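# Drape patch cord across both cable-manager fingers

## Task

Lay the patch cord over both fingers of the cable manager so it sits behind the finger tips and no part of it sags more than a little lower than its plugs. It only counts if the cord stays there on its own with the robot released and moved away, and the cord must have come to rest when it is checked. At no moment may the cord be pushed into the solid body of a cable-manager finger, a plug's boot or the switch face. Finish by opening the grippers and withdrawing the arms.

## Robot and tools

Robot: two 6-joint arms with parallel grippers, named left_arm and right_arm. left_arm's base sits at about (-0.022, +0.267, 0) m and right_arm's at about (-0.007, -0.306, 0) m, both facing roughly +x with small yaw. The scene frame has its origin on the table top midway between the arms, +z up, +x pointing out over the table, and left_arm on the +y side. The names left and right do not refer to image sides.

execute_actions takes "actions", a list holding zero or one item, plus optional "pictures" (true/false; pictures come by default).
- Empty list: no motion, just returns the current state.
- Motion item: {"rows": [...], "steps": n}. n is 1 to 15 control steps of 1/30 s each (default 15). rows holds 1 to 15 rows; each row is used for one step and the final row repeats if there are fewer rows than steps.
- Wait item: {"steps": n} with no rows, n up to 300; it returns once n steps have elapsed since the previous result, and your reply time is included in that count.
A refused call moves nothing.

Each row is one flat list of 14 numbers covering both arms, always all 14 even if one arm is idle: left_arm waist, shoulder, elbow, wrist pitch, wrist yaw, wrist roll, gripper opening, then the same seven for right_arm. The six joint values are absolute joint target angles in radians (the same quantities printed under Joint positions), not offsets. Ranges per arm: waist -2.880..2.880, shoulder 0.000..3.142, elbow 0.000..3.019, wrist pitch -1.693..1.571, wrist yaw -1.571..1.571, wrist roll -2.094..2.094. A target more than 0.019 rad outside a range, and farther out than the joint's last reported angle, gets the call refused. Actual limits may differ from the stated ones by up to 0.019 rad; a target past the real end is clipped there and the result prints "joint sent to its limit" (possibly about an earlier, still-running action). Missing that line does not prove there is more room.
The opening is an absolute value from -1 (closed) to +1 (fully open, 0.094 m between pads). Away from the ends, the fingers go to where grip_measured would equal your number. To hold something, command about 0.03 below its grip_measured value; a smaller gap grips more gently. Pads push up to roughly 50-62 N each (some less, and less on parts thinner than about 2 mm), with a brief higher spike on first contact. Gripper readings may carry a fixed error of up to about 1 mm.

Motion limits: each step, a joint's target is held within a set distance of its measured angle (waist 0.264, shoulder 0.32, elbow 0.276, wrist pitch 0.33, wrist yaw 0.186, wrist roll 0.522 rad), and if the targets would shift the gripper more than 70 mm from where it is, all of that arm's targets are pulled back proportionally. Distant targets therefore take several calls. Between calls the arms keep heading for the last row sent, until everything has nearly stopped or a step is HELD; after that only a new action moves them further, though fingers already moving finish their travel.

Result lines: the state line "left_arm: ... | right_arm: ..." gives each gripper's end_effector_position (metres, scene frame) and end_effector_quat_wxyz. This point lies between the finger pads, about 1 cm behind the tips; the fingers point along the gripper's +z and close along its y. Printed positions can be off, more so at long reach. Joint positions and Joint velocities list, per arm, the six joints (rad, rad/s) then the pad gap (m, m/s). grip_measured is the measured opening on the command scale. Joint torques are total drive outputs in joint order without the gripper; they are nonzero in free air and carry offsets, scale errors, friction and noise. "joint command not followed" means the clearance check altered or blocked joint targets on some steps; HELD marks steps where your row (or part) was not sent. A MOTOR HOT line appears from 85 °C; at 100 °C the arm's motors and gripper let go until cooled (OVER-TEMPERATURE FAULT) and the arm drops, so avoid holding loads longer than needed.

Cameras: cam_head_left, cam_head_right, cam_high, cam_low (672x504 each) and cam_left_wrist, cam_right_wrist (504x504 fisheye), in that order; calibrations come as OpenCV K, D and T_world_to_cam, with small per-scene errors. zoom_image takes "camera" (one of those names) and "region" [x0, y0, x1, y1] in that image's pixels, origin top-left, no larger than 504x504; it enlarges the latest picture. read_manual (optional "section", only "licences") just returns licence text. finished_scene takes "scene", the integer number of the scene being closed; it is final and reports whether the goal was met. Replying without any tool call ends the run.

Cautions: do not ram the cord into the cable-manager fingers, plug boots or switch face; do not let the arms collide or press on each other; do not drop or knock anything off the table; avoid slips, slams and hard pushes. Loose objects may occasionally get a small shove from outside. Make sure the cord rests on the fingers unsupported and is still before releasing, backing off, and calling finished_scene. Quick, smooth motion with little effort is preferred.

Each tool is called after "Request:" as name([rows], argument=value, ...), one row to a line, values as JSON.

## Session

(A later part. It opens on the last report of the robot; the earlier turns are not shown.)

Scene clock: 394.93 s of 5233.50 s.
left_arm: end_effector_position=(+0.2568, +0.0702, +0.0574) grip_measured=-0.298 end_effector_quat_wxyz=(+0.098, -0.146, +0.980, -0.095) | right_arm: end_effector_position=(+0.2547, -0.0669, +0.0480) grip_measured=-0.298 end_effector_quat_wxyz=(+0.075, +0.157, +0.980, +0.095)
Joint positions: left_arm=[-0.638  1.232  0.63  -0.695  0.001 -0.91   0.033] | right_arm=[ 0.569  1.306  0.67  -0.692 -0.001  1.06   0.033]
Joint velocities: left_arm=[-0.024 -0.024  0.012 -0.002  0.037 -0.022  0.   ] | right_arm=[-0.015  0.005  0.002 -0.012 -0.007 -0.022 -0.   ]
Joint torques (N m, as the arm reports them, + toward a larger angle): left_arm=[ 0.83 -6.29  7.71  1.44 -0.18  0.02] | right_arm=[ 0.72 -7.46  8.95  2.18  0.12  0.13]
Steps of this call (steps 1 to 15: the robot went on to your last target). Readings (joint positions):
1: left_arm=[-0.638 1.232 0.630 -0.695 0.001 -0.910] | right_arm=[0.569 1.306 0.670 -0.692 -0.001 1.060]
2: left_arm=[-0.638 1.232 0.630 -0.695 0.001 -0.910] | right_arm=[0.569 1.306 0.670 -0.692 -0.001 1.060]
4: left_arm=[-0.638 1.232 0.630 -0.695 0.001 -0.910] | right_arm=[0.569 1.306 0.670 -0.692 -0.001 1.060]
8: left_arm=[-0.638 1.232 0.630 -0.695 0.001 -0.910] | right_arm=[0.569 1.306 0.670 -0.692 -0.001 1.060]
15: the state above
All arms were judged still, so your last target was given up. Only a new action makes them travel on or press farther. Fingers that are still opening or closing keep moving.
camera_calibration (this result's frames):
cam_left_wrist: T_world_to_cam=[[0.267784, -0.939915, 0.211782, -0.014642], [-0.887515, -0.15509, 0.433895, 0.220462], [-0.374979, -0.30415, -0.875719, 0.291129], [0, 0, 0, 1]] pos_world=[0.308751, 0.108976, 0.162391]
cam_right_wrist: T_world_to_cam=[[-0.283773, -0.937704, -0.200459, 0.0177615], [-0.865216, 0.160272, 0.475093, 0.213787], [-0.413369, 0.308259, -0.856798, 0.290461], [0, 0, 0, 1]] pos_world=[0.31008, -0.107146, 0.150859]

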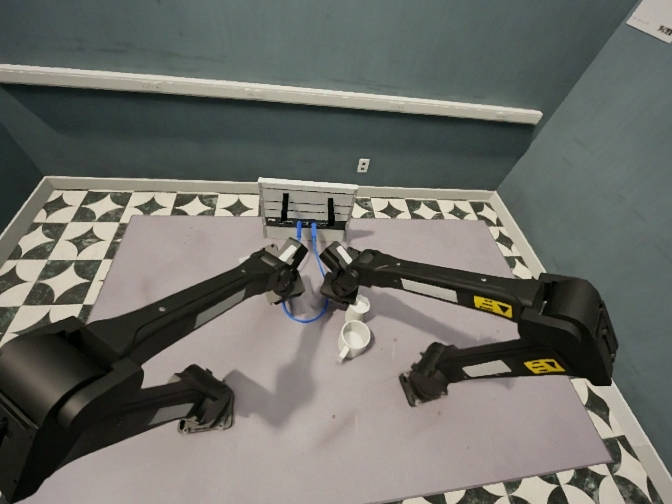

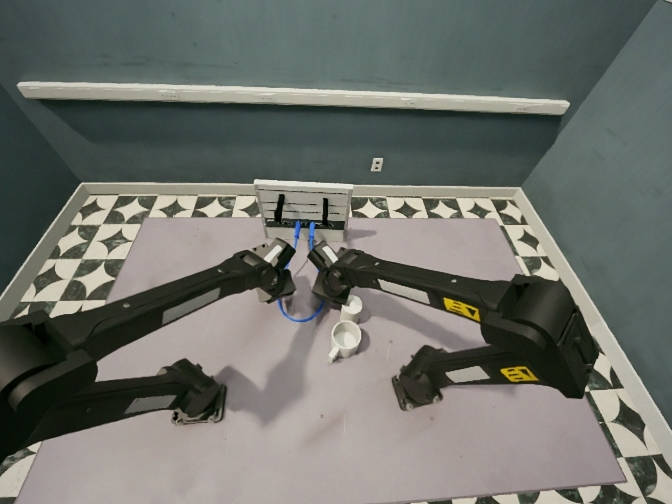

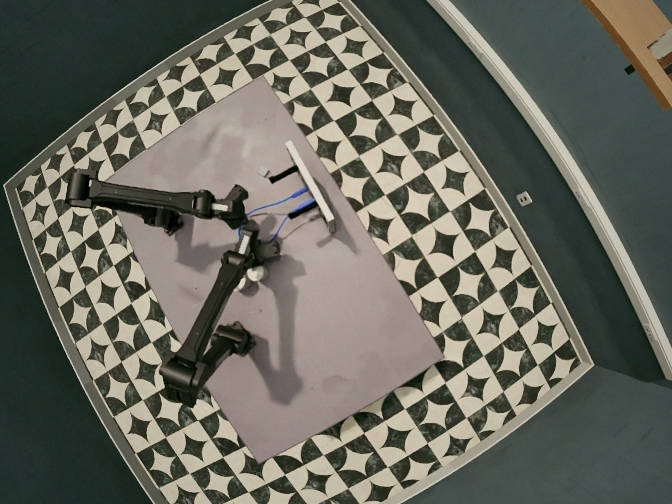

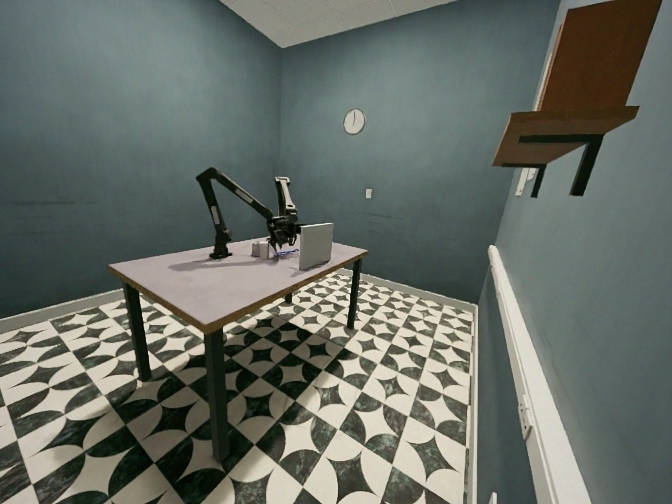

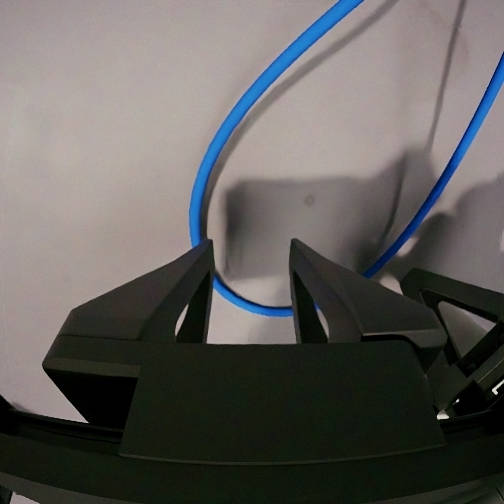

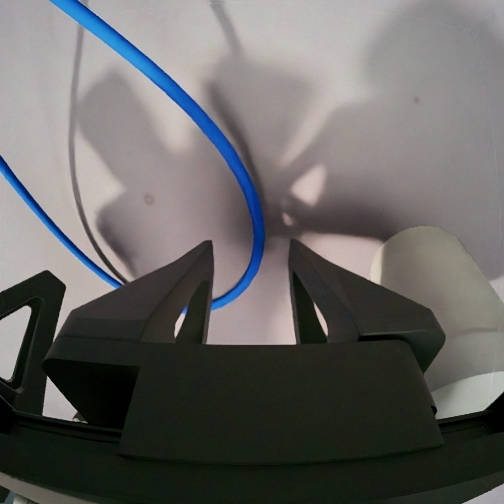

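Request:
execute_actions([
  {"rows":[[-0.58,1.24,0.625,-0.68,0,-0.87,-0.3,0.587,1.305,0.675,-0.67,0,1.07,-0.3]],"steps":10},
], pictures=false)

Request:
execute_actions([
  {"rows":[[-0.58,1.328,0.552,-0.54,0,-0.87,-0.3,0.587,1.412,0.622,-0.52,0,1.07,-0.3]],"steps":15},
], pictures=false)

Request:
execute_actions([
  {"steps":12},
])

Scene clock: 422.90 s of 5233.50 s.
left_arm: end_effector_position=(+0.2665, +0.0847, +0.0574) grip_measured=-0.298 end_effector_quat_wxyz=(+0.102, -0.159, +0.978, -0.091) | right_arm: end_effector_position=(+0.2516, -0.0636, +0.0480) grip_measured=-0.298 end_effector_quat_wxyz=(+0.074, +0.151, +0.981, +0.096)
Joint positions: left_arm=[-0.587  1.232  0.63  -0.695  0.002 -0.884  0.033] | right_arm=[ 0.582  1.306  0.67  -0.692 -0.001  1.06   0.033]
Joint velocities: left_arm=[ 0.005  0.005  0.002  0.012 -0.051  0.095  0.   ] | right_arm=[-0.005 -0.005 -0.002 -0.032 -0.11  -0.022 -0.   ]
Joint torques (N m, as the arm reports them, + toward a larger angle): left_arm=[ 0.22 -5.94  7.76  1.39 -0.2   0.12] | right_arm=[ 0.5  -8.3   8.99  1.99  0.04  0.14]
Steps of this call (steps 1 to 90: nothing new was sent; then 24.63 s passed at rest; steps 91 to 100: all 10 steps of this action). Readings (joint positions):
91: left_arm=[-0.634 1.232 0.630 -0.695 0.002 -0.905] | right_arm=[0.570 1.306 0.670 -0.692 -0.001 1.060]
92: left_arm=[-0.625 1.232 0.630 -0.695 0.002 -0.900] | right_arm=[0.572 1.306 0.670 -0.692 -0.001 1.060]
94: left_arm=[-0.603 1.232 0.630 -0.695 0.002 -0.893] | right_arm=[0.577 1.306 0.670 -0.692 -0.001 1.060]
98: left_arm=[-0.587 1.232 0.630 -0.695 0.002 -0.886] | right_arm=[0.582 1.306 0.670 -0.692 -0.001 1.060]
100: the state above

Scene clock: 423.40 s of 5233.50 s.
left_arm: end_effector_position=(+0.2540, +0.0926, +0.0065) grip_measured=-0.299 end_effector_quat_wxyz=(+0.087, -0.157, +0.981, -0.078) | right_arm: end_effector_position=(+0.2577, -0.0579, +0.0089) grip_measured=-0.299 end_effector_quat_wxyz=(+0.078, +0.152, +0.980, +0.101)
Joint positions: left_arm=[-0.587  1.332  0.551 -0.555  0.001 -0.881  0.033] | right_arm=[ 0.582  1.412  0.632 -0.535 -0.001  1.06   0.033]
Joint velocities: left_arm=[ 0.005  0.005 -0.002 -0.002 -0.095 -0.022 -0.001] | right_arm=[ 0.005  0.005 -0.017 -0.007  0.037  0.007 -0.   ]
Joint torques (N m, as the arm reports them, + toward a larger angle): left_arm=[ 0.08 -7.57  7.36  1.3  -0.19  0.09] | right_arm=[ 0.21 -9.    6.58  1.72  0.1   0.11]
Steps of this call (steps 1 to 15: all 15 steps of this action). Readings (joint positions):
1: left_arm=[-0.587 1.238 0.619 -0.663 0.002 -0.883] | right_arm=[0.582 1.312 0.663 -0.660 -0.001 1.060]
2: left_arm=[-0.587 1.250 0.605 -0.615 0.002 -0.883] | right_arm=[0.582 1.326 0.655 -0.612 -0.001 1.060]
4: left_arm=[-0.587 1.291 0.579 -0.572 0.002 -0.882] | right_arm=[0.582 1.369 0.646 -0.561 -0.001 1.060]
8: left_arm=[-0.587 1.336 0.551 -0.563 0.001 -0.881] | right_arm=[0.582 1.412 0.634 -0.538 -0.001 1.060]
15: the state above

Scene clock: 423.80 s of 5233.50 s.
left_arm: end_effector_position=(+0.2540, +0.0926, +0.0065) grip_measured=-0.299 end_effector_quat_wxyz=(+0.087, -0.157, +0.981, -0.078) | right_arm: end_effector_position=(+0.2577, -0.0579, +0.0089) grip_measured=-0.299 end_effector_quat_wxyz=(+0.078, +0.152, +0.980, +0.101)
Joint positions: left_arm=[-0.587  1.332  0.551 -0.555  0.001 -0.881  0.033] | right_arm=[ 0.582  1.412  0.632 -0.535 -0.001  1.06   0.033]
Joint velocities: left_arm=[-0.005 -0.015  0.032 -0.017 -0.051  0.007  0.   ] | right_arm=[-0.005 -0.005 -0.012  0.007  0.007 -0.051 -0.001]
Joint torques (N m, as the arm reports them, + toward a larger angle): left_arm=[ 0.22 -8.19  7.11  1.38 -0.18  0.13] | right_arm=[ 1.13 -8.29  6.69  1.83  0.1   0.1 ]
Steps of this call (steps 1 to 12: the robot went on to your last target). Readings (joint positions):
1: left_arm=[-0.587 1.332 0.551 -0.555 0.001 -0.881] | right_arm=[0.582 1.412 0.632 -0.535 -0.001 1.060]
2: left_arm=[-0.587 1.332 0.551 -0.555 0.001 -0.881] | right_arm=[0.582 1.412 0.632 -0.535 -0.001 1.060]
4: left_arm=[-0.587 1.332 0.551 -0.555 0.001 -0.881] | right_arm=[0.582 1.412 0.632 -0.535 -0.001 1.060]
8: left_arm=[-0.587 1.332 0.551 -0.555 0.001 -0.881] | right_arm=[0.582 1.412 0.632 -0.535 -0.001 1.060]
12: the state above
camera_calibration (this result's frames):
cam_left_wrist: T_world_to_cam=[[0.294655, -0.93897, 0.177522, 0.0111929], [-0.870945, -0.187431, 0.45423, 0.242179], [-0.393235, -0.288453, -0.873018, 0.255533], [0, 0, 0, 1]] pos_world=[0.308111, 0.129611, 0.111093]
cam_right_wrist: T_world_to_cam=[[-0.270602, -0.939035, -0.212103, 0.0158261], [-0.871717, 0.145516, 0.467904, 0.234467], [-0.408514, 0.31151, -0.85795, 0.254352], [0, 0, 0, 1]] pos_world=[0.312578, -0.0984907, 0.11187]

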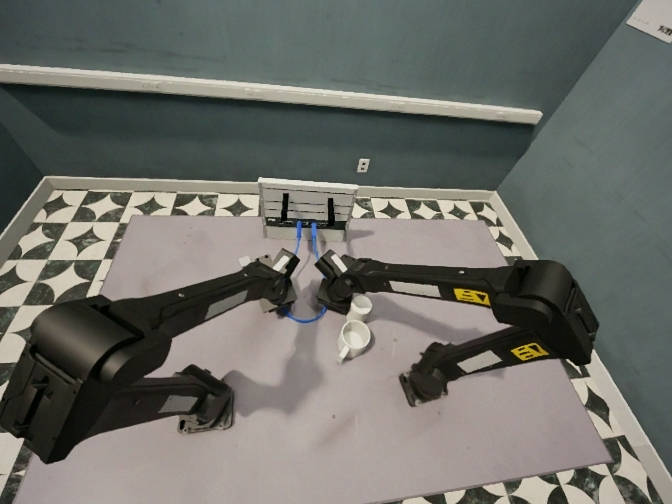

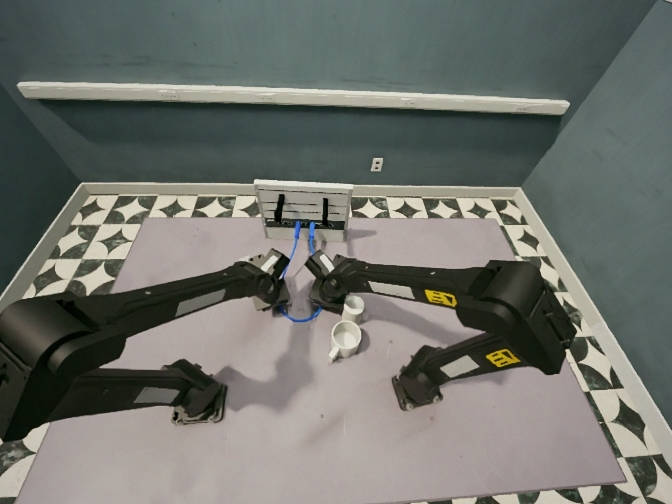

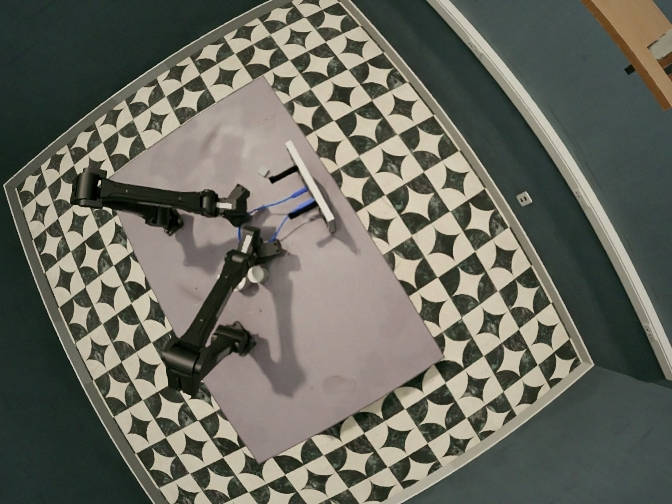

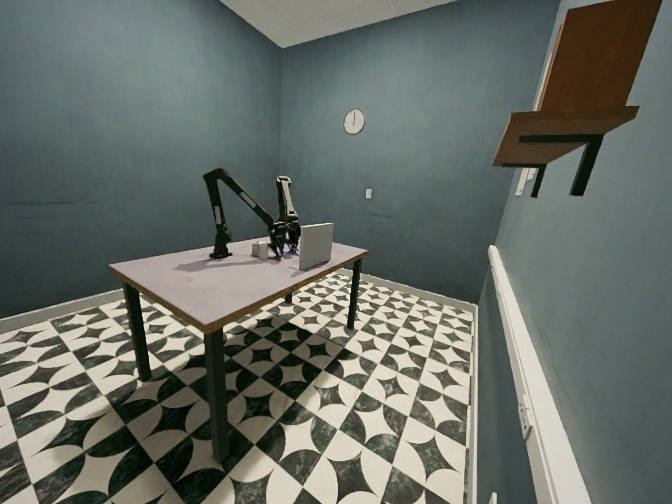

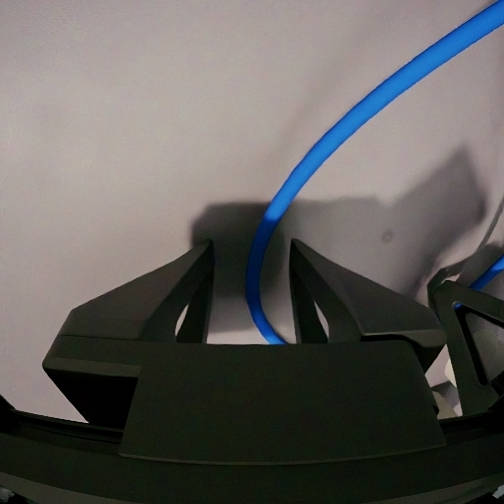

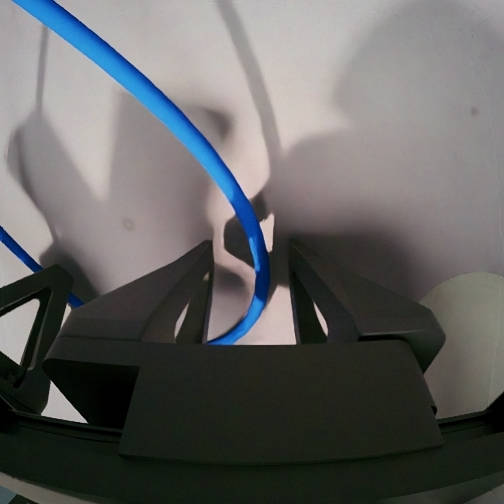

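Request:
execute_actions([
  {"rows":[[-0.58,1.328,0.552,-0.54,0,-0.87,-0.95,0.587,1.425,0.622,-0.52,0,1.07,-0.5],[-0.58,1.328,0.552,-0.54,0,-0.87,-0.95,0.587,1.425,0.622,-0.52,0,1.07,-0.5],[-0.58,1.328,0.552,-0.54,0,-0.87,-0.95,0.587,1.425,0.622,-0.52,0,1.07,-0.5],[-0.58,1.328,0.552,-0.54,0,-0.87,-0.95,0.587,1.425,0.622,-0.52,0,1.07,-0.5],[-0.58,1.328,0.552,-0.54,0,-0.87,-0.95,0.587,1.425,0.622,-0.52,0,1.07,-0.5],[-0.58,1.328,0.552,-0.54,0,-0.87,-0.95,0.587,1.425,0.622,-0.52,0,1.07,-0.95]],"steps":15},
], pictures=false)

Request:
execute_actions([
  {"steps":10},
], pictures=false)

Scene clock: 434.07 s of 5233.50 s.
left_arm: end_effector_position=(+0.2543, +0.0924, +0.0066) grip_measured=-0.918 end_effector_quat_wxyz=(+0.088, -0.157, +0.981, -0.078) | right_arm: end_effector_position=(+0.2577, -0.0580, +0.0088) grip_measured=-0.918 end_effector_quat_wxyz=(+0.078, +0.152, +0.980, +0.101)
Joint positions: left_arm=[-0.587  1.332  0.551 -0.554  0.001 -0.88   0.004] | right_arm=[ 0.582  1.412  0.632 -0.535 -0.001  1.06   0.004]
Joint velocities: left_arm=[-0.015  0.005 -0.017  0.002 -0.037  0.037 -0.   ] | right_arm=[-0.015 -0.015  0.017  0.007 -0.022 -0.066 -0.   ]
Joint torques (N m, as the arm reports them, + toward a larger angle): left_arm=[ 0.48 -7.23  6.99  1.28 -0.16  0.1 ] | right_arm=[ 1.66 -7.99  6.55  1.71  0.11  0.13]
Steps of this call (steps 1 to 15: the robot went on to your last target; steps 16 to 90: nothing new was sent; then 6.77 s passed at rest; steps 91 to 105: all 15 steps of this action). Readings (joint positions):
91: left_arm=[-0.587 1.332 0.551 -0.555 0.001 -0.881] | right_arm=[0.582 1.412 0.632 -0.535 -0.001 1.060]
92: left_arm=[-0.587 1.332 0.551 -0.555 0.001 -0.881] | right_arm=[0.582 1.412 0.632 -0.535 -0.001 1.060]
94: left_arm=[-0.587 1.332 0.551 -0.555 0.001 -0.880] | right_arm=[0.582 1.412 0.632 -0.535 -0.001 1.060]
98: left_arm=[-0.587 1.332 0.551 -0.554 0.001 -0.880] | right_arm=[0.582 1.412 0.632 -0.535 -0.001 1.060]
105: the state above

Scene clock: 434.40 s of 5233.50 s.
left_arm: end_effector_position=(+0.2543, +0.0924, +0.0066) grip_measured=-0.918 end_effector_quat_wxyz=(+0.088, -0.157, +0.981, -0.078) | right_arm: end_effector_position=(+0.2577, -0.0580, +0.0088) grip_measured=-0.918 end_effector_quat_wxyz=(+0.078, +0.152, +0.980, +0.101)
Joint positions: left_arm=[-0.587  1.332  0.551 -0.554  0.001 -0.88   0.004] | right_arm=[ 0.582  1.412  0.632 -0.535 -0.001  1.06   0.004]
Joint velocities: left_arm=[-0.005  0.005 -0.007 -0.007 -0.066  0.081  0.   ] | right_arm=[-0.015 -0.005  0.002  0.012 -0.022 -0.037 -0.001]
Joint torques (N m, as the arm reports them, + toward a larger angle): left_arm=[ 0.24 -7.34  7.27  1.29 -0.18  0.1 ] | right_arm=[ 1.56 -7.96  6.88  1.75  0.1   0.04]
Steps of this call (steps 1 to 10: the robot went on to your last target). Readings (joint positions):
1: left_arm=[-0.587 1.332 0.551 -0.554 0.001 -0.880] | right_arm=[0.582 1.412 0.632 -0.535 -0.001 1.060]
2: left_arm=[-0.587 1.332 0.551 -0.554 0.001 -0.880] | right_arm=[0.582 1.412 0.632 -0.535 -0.001 1.060]
4: left_arm=[-0.587 1.332 0.551 -0.554 0.001 -0.880] | right_arm=[0.582 1.412 0.632 -0.535 -0.001 1.060]
8: left_arm=[-0.587 1.332 0.551 -0.554 0.001 -0.880] | right_arm=[0.582 1.412 0.632 -0.535 -0.001 1.060]
10: the state above

Request:
execute_actions([
  {"rows":[[-0.58,1.32,0.60,-0.59,0,-0.92,-0.95,0.57,1.40,0.69,-0.57,0,1.10,-0.95],[-0.573,1.31,0.625,-0.62,0,-0.965,-0.95,0.558,1.388,0.712,-0.60,0,1.14,-0.95],[-0.566,1.30,0.65,-0.65,0,-1.01,-0.95,0.546,1.376,0.734,-0.63,0,1.18,-0.95],[-0.56,1.292,0.675,-0.68,0,-1.05,-0.95,0.534,1.364,0.756,-0.66,0,1.215,-0.95],[-0.553,1.284,0.70,-0.71,0,-1.095,-0.95,0.522,1.352,0.778,-0.69,0,1.25,-0.95],[-0.546,1.276,0.725,-0.74,0,-1.14,-0.95,0.51,1.34,0.80,-0.72,0,1.29,-0.95],[-0.54,1.268,0.75,-0.77,0,-1.18,-0.95,0.498,1.328,0.822,-0.75,0,1.33,-0.95],[-0.533,1.26,0.775,-0.80,0,-1.225,-0.95,0.486,1.316,0.844,-0.78,0,1.365,-0.95],[-0.526,1.252,0.80,-0.83,0,-1.27,-0.95,0.474,1.304,0.866,-0.81,0,1.40,-0.95],[-0.52,1.245,0.825,-0.86,0,-1.31,-0.95,0.462,1.292,0.888,-0.845,0,1.44,-0.95],[-0.513,1.238,0.85,-0.89,0,-1.355,-0.95,0.45,1.28,0.91,-0.88,0,1.48,-0.95],[-0.506,1.231,0.88,-0.92,0,-1.40,-0.95,0.438,1.268,0.932,-0.91,0,1.515,-0.95],[-0.50,1.224,0.91,-0.95,0,-1.44,-0.95,0.426,1.256,0.954,-0.94,0,1.55,-0.95],[-0.49,1.218,0.935,-0.98,0,-1.485,-0.95,0.414,1.245,0.976,-0.975,0,1.59,-0.95],[-0.482,1.213,0.962,-1.01,0,-1.525,-0.95,0.402,1.235,0.996,-1.006,0,1.63,-0.95]],"steps":15},
], pictures=false)

Request:
execute_actions([
  {"steps":30},
])

Scene clock: 465.43 s of 5233.50 s.
left_arm: end_effector_position=(+0.3170, +0.0881, +0.1397) grip_measured=-0.918 end_effector_quat_wxyz=(+0.083, -0.413, +0.901, -0.108) | right_arm: end_effector_position=(+0.3134, -0.0841, +0.1206) grip_measured=-0.918 end_effector_quat_wxyz=(+0.063, +0.402, +0.908, +0.104)
Joint positions: left_arm=[-0.509  1.23   0.872 -0.94   0.001 -1.344  0.004] | right_arm=[ 0.434  1.287  0.872 -0.912 -0.001  1.44   0.004]
Joint velocities: left_arm=[ 0.21  -0.2    0.803 -0.852  0.007 -1.194 -0.001] | right_arm=[-0.366 -0.386  0.652 -0.94  -0.007  1.033 -0.001]
Joint torques (N m, as the arm reports them, + toward a larger angle): left_arm=[ 0.69 -7.81 12.32  0.58 -0.18 -0.03] | right_arm=[  0.81 -10.87  15.24   0.91   0.03   0.07]
Steps of this call (steps 1 to 15: the robot went on to your last target; steps 16 to 90: nothing new was sent; then 27.53 s passed at rest; steps 91 to 105: all 15 steps of this action). Readings (joint positions):
91: left_arm=[-0.587 1.332 0.552 -0.558 0.001 -0.884] | right_arm=[0.581 1.412 0.633 -0.539 -0.001 1.065]
92: left_arm=[-0.587 1.330 0.558 -0.572 0.001 -0.896] | right_arm=[0.579 1.412 0.637 -0.551 -0.001 1.076]
94: left_arm=[-0.584 1.323 0.583 -0.620 0.001 -0.939] | right_arm=[0.567 1.409 0.654 -0.597 -0.001 1.115]
98: left_arm=[-0.563 1.293 0.675 -0.736 0.001 -1.066] | right_arm=[0.519 1.379 0.722 -0.703 -0.001 1.217]
105: the state above

Scene clock: 466.43 s of 5233.50 s.
left_arm: end_effector_position=(+0.3274, +0.0911, +0.1727) grip_measured=-0.918 end_effector_quat_wxyz=(+0.083, -0.494, +0.856, -0.128) | right_arm: end_effector_position=(+0.3291, -0.0907, +0.1717) grip_measured=-0.918 end_effector_quat_wxyz=(+0.070, +0.494, +0.856, +0.135)
Joint positions: left_arm=[-0.49   1.203  0.935 -0.998  0.001 -1.513  0.004] | right_arm=[ 0.399  1.226  0.951 -0.991 -0.     1.618  0.004]
Joint velocities: left_arm=[-0.005 -0.005  0.002 -0.002 -0.007  0.022 -0.   ] | right_arm=[ 0.005 -0.005 -0.007 -0.012 -0.007  0.051 -0.001]
Joint torques (N m, as the arm reports them, + toward a larger angle): left_arm=[ 0.51 -6.84 11.38  0.39 -0.19 -0.02] | right_arm=[ 1.55 -8.23 14.15  0.66  0.    0.13]
Steps of this call (steps 1 to 30: the robot went on to your last target). Readings (joint positions):
1: left_arm=[-0.502 1.223 0.896 -0.963 0.001 -1.378] | right_arm=[0.423 1.274 0.894 -0.941 -0.001 1.475]
2: left_arm=[-0.496 1.216 0.915 -0.975 0.001 -1.406] | right_arm=[0.413 1.261 0.914 -0.962 -0.001 1.504]
4: left_arm=[-0.490 1.205 0.933 -0.985 0.001 -1.445] | right_arm=[0.400 1.240 0.940 -0.979 -0.000 1.546]
8: left_arm=[-0.490 1.202 0.935 -0.996 0.001 -1.485] | right_arm=[0.399 1.225 0.951 -0.986 -0.000 1.589]
30: the state above
All arms were judged still, so your last target was given up. Only a new action makes them travel on or press farther. Fingers that are still opening or closing keep moving.
camera_calibration (this result's frames):
cam_left_wrist: T_world_to_cam=[[0.825212, -0.479863, 0.297921, -0.27769], [-0.559353, -0.621059, 0.549008, 0.151416], [-0.0784217, -0.619691, -0.780918, 0.34025], [0, 0, 0, 1]] pos_world=[0.340531, 0.171635, 0.265309]
cam_right_wrist: T_world_to_cam=[[-0.822842, -0.487366, -0.292242, 0.275374], [-0.559007, 0.601712, 0.570485, 0.146173], [-0.10219, 0.632785, -0.767555, 0.346179], [0, 0, 0, 1]] pos_world=[0.343676, -0.172803, 0.262798]

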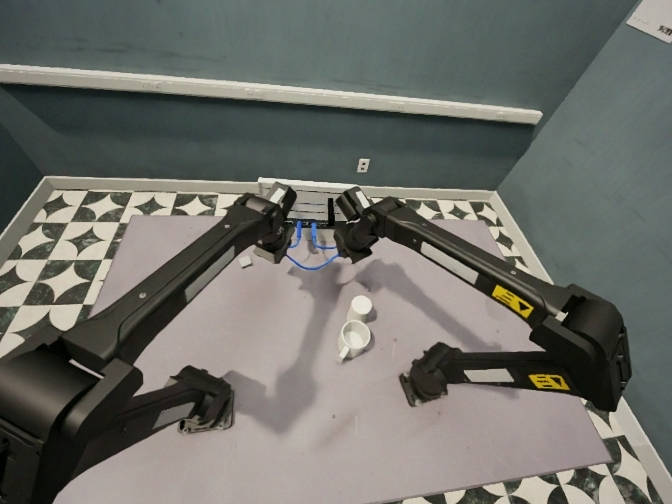

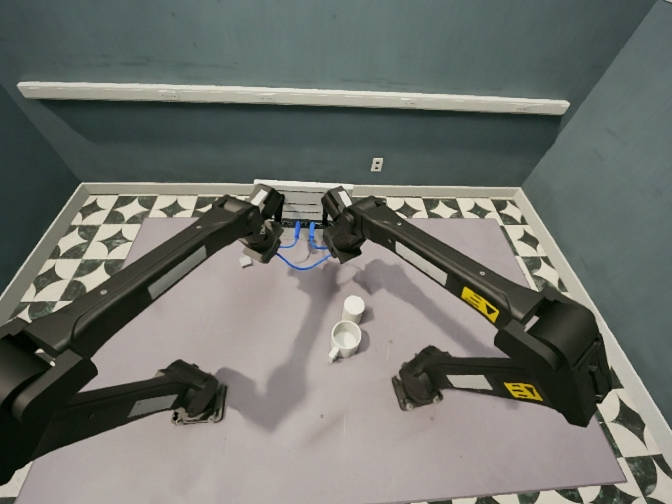

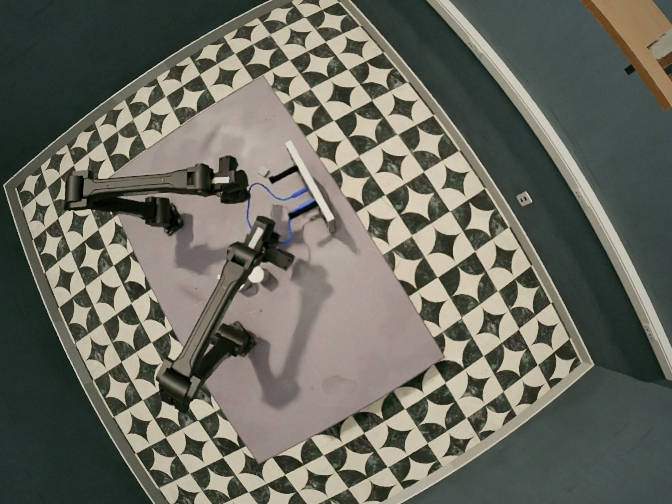

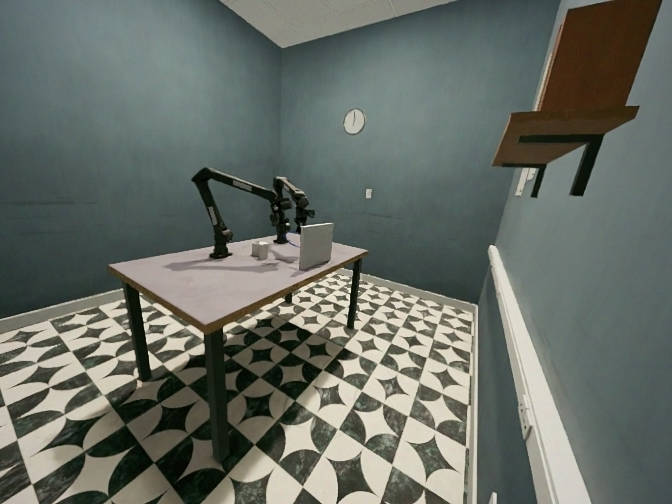

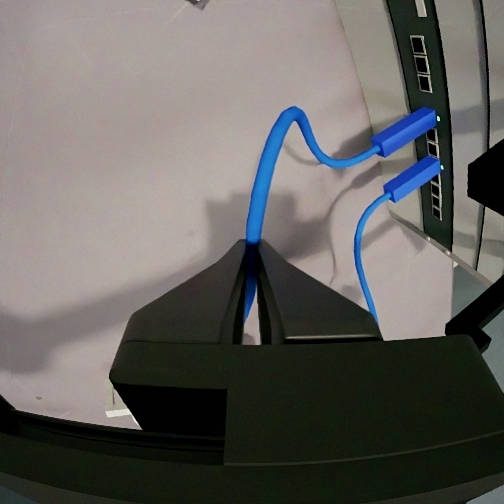

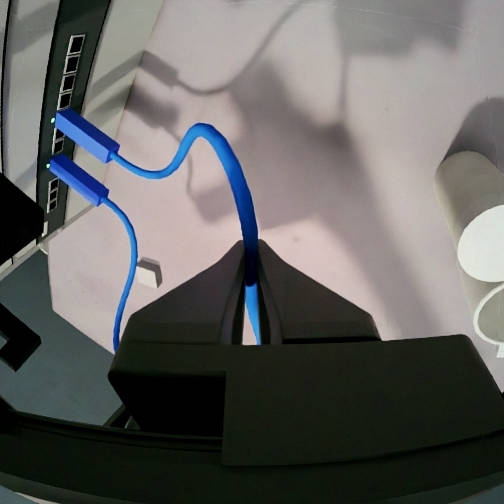

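Request:
execute_actions([
  {"rows":[[-0.48,1.215,0.985,-1.025,0,-1.54,-0.95,0.397,1.235,1.02,-1.02,0,1.64,-0.95],[-0.476,1.22,1.01,-1.04,0,-1.55,-0.95,0.392,1.24,1.043,-1.037,0,1.652,-0.95],[-0.472,1.225,1.033,-1.057,0,-1.565,-0.95,0.387,1.245,1.066,-1.054,0,1.664,-0.95],[-0.468,1.23,1.057,-1.074,0,-1.578,-0.95,0.382,1.25,1.089,-1.071,0,1.676,-0.95],[-0.464,1.237,1.08,-1.09,0,-1.59,-0.95,0.377,1.257,1.112,-1.088,0,1.688,-0.95],[-0.46,1.244,1.104,-1.107,0,-1.603,-0.95,0.372,1.264,1.135,-1.105,0,1.70,-0.95],[-0.456,1.252,1.127,-1.124,0,-1.616,-0.95,0.367,1.271,1.158,-1.122,0,1.712,-0.95],[-0.452,1.26,1.15,-1.14,0,-1.63,-0.95,0.362,1.278,1.181,-1.139,0,1.724,-0.95],[-0.448,1.268,1.174,-1.157,0,-1.642,-0.95,0.357,1.285,1.204,-1.156,0,1.736,-0.95],[-0.444,1.276,1.197,-1.174,0,-1.655,-0.95,0.352,1.292,1.227,-1.173,0,1.748,-0.95],[-0.44,1.284,1.22,-1.19,0,-1.668,-0.95,0.347,1.30,1.25,-1.19,0,1.76,-0.95],[-0.435,1.293,1.244,-1.207,0,-1.68,-0.95,0.342,1.308,1.273,-1.207,0,1.772,-0.95],[-0.43,1.302,1.268,-1.224,0,-1.693,-0.95,0.337,1.316,1.296,-1.224,0,1.784,-0.95],[-0.425,1.311,1.292,-1.24,0,-1.705,-0.95,0.332,1.324,1.318,-1.24,0,1.795,-0.95],[-0.419,1.32,1.315,-1.255,0,-1.718,-0.95,0.326,1.332,1.34,-1.255,0,1.805,-0.95]],"steps":15},
], pictures=false)

Request:
execute_actions([
  {"steps":30},
])

Scene clock: 485.57 s of 5233.50 s.
left_arm: end_effector_position=(+0.3757, +0.0897, +0.2534) grip_measured=-0.918 end_effector_quat_wxyz=(+0.074, -0.573, +0.806, -0.127) | right_arm: end_effector_position=(+0.3763, -0.0898, +0.2510) grip_measured=-0.918 end_effector_quat_wxyz=(+0.062, +0.572, +0.807, +0.132)
Joint positions: left_arm=[-0.443  1.291  1.227 -1.211  0.001 -1.655  0.004] | right_arm=[ 0.343  1.306  1.234 -1.206 -0.001  1.747  0.004]
Joint velocities: left_arm=[ 0.122  0.239  0.662 -0.466  0.022 -0.344  0.   ] | right_arm=[-0.151  0.22   0.637 -0.452 -0.037  0.3   -0.001]
Joint torques (N m, as the arm reports them, + toward a larger angle): left_arm=[ 1.32 -8.41 13.39  0.54 -0.25 -0.07] | right_arm=[-0.35 -8.93 16.56  0.45  0.08  0.14]
Steps of this call (steps 1 to 90: nothing new was sent; then 15.63 s passed at rest; steps 91 to 105: all 15 steps of this action). Readings (joint positions):
91: left_arm=[-0.490 1.203 0.935 -1.000 0.001 -1.516] | right_arm=[0.399 1.226 0.951 -0.993 -0.000 1.620]
92: left_arm=[-0.490 1.203 0.938 -1.009 0.001 -1.520] | right_arm=[0.399 1.227 0.954 -1.001 -0.000 1.624]
94: left_arm=[-0.489 1.210 0.956 -1.038 0.001 -1.535] | right_arm=[0.397 1.231 0.969 -1.031 -0.000 1.636]
98: left_arm=[-0.476 1.240 1.047 -1.101 0.001 -1.573] | right_arm=[0.381 1.257 1.055 -1.096 -0.000 1.672]
105: the state above

Scene clock: 486.57 s of 5233.50 s.
left_arm: end_effector_position=(+0.3834, +0.0918, +0.2584) grip_measured=-0.918 end_effector_quat_wxyz=(+0.068, -0.599, +0.789, -0.121) | right_arm: end_effector_position=(+0.3834, -0.0910, +0.2549) grip_measured=-0.918 end_effector_quat_wxyz=(+0.055, +0.595, +0.792, +0.124)
Joint positions: left_arm=[-0.431  1.317  1.266 -1.241  0.001 -1.706  0.004] | right_arm=[ 0.332  1.332  1.272 -1.238 -0.001  1.793  0.004]
Joint velocities: left_arm=[-0.005 -0.005  0.002  0.002 -0.037  0.037  0.001] | right_arm=[-0.005 -0.015  0.002  0.002 -0.007 -0.081  0.   ]
Joint torques (N m, as the arm reports them, + toward a larger angle): left_arm=[ 0.6  -9.69 13.24  0.3  -0.21 -0.05] | right_arm=[ -0.01 -10.59  16.61   0.54   0.07   0.15]
Steps of this call (steps 1 to 30: the robot went on to your last target). Readings (joint positions):
1: left_arm=[-0.439 1.299 1.246 -1.222 0.001 -1.665] | right_arm=[0.338 1.313 1.253 -1.218 -0.001 1.756]
2: left_arm=[-0.435 1.305 1.259 -1.228 0.001 -1.673] | right_arm=[0.335 1.319 1.265 -1.224 -0.001 1.764]
4: left_arm=[-0.432 1.311 1.266 -1.233 0.001 -1.685] | right_arm=[0.332 1.325 1.272 -1.229 -0.001 1.774]
8: left_arm=[-0.431 1.317 1.266 -1.241 0.001 -1.697] | right_arm=[0.332 1.332 1.272 -1.237 -0.001 1.785]
30: the state above
All arms were judged still, so your last target was given up. Only a new action makes them travel on or press farther. Fingers that are still opening or closing keep moving.
camera_calibration (this result's frames):
cam_left_wrist: T_world_to_cam=[[0.928537, -0.254681, 0.270105, -0.40219], [-0.369065, -0.711921, 0.597461, 0.0590044], [0.040131, -0.654451, -0.755039, 0.363024], [0, 0, 0, 1]] pos_world=[0.380656, 0.177158, 0.347478]
cam_right_wrist: T_world_to_cam=[[-0.927094, -0.274187, -0.255574, 0.394215], [-0.374705, 0.695401, 0.613199, 0.0561962], [0.00959525, 0.664258, -0.747442, 0.370731], [0, 0, 0, 1]] pos_world=[0.382974, -0.177251, 0.343391]

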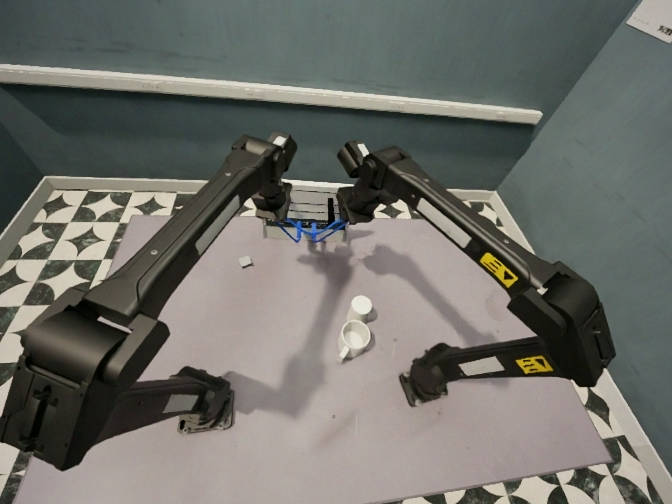

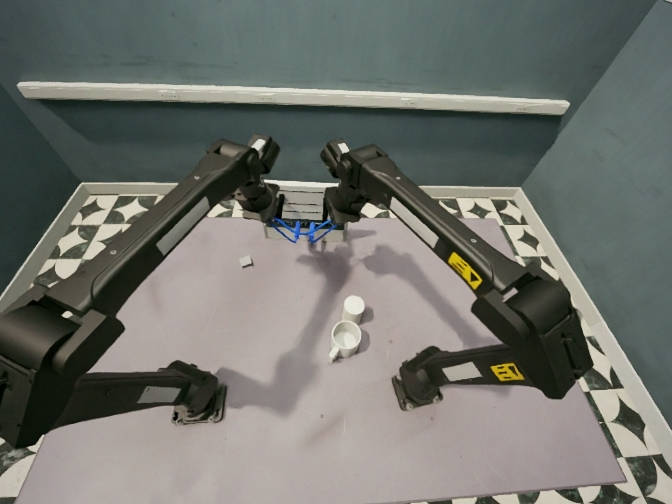

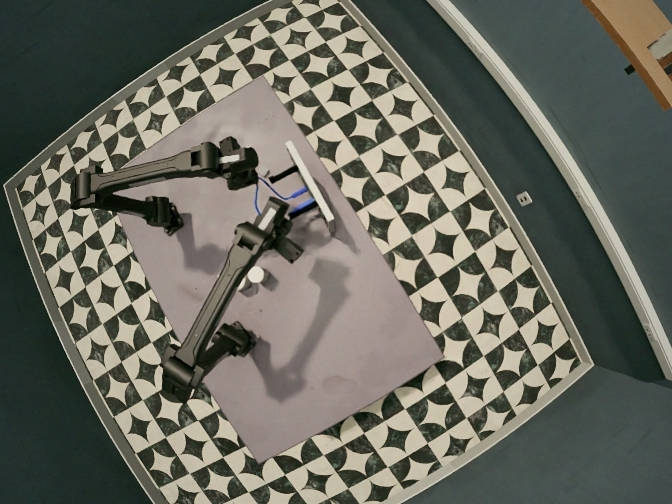

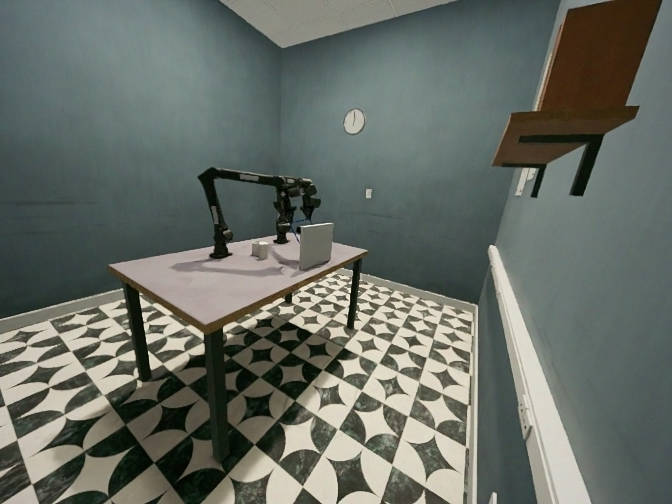

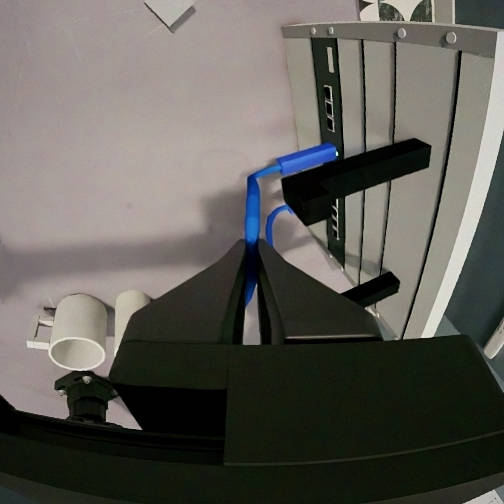

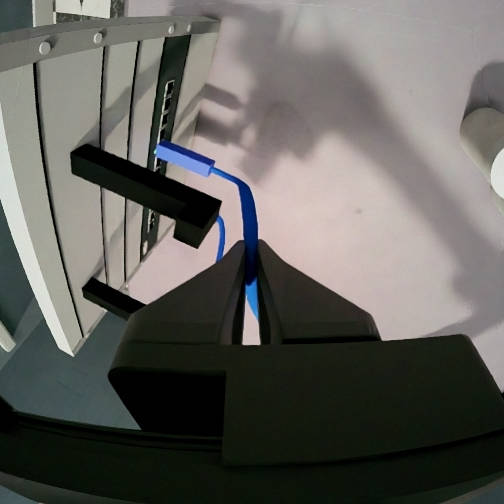

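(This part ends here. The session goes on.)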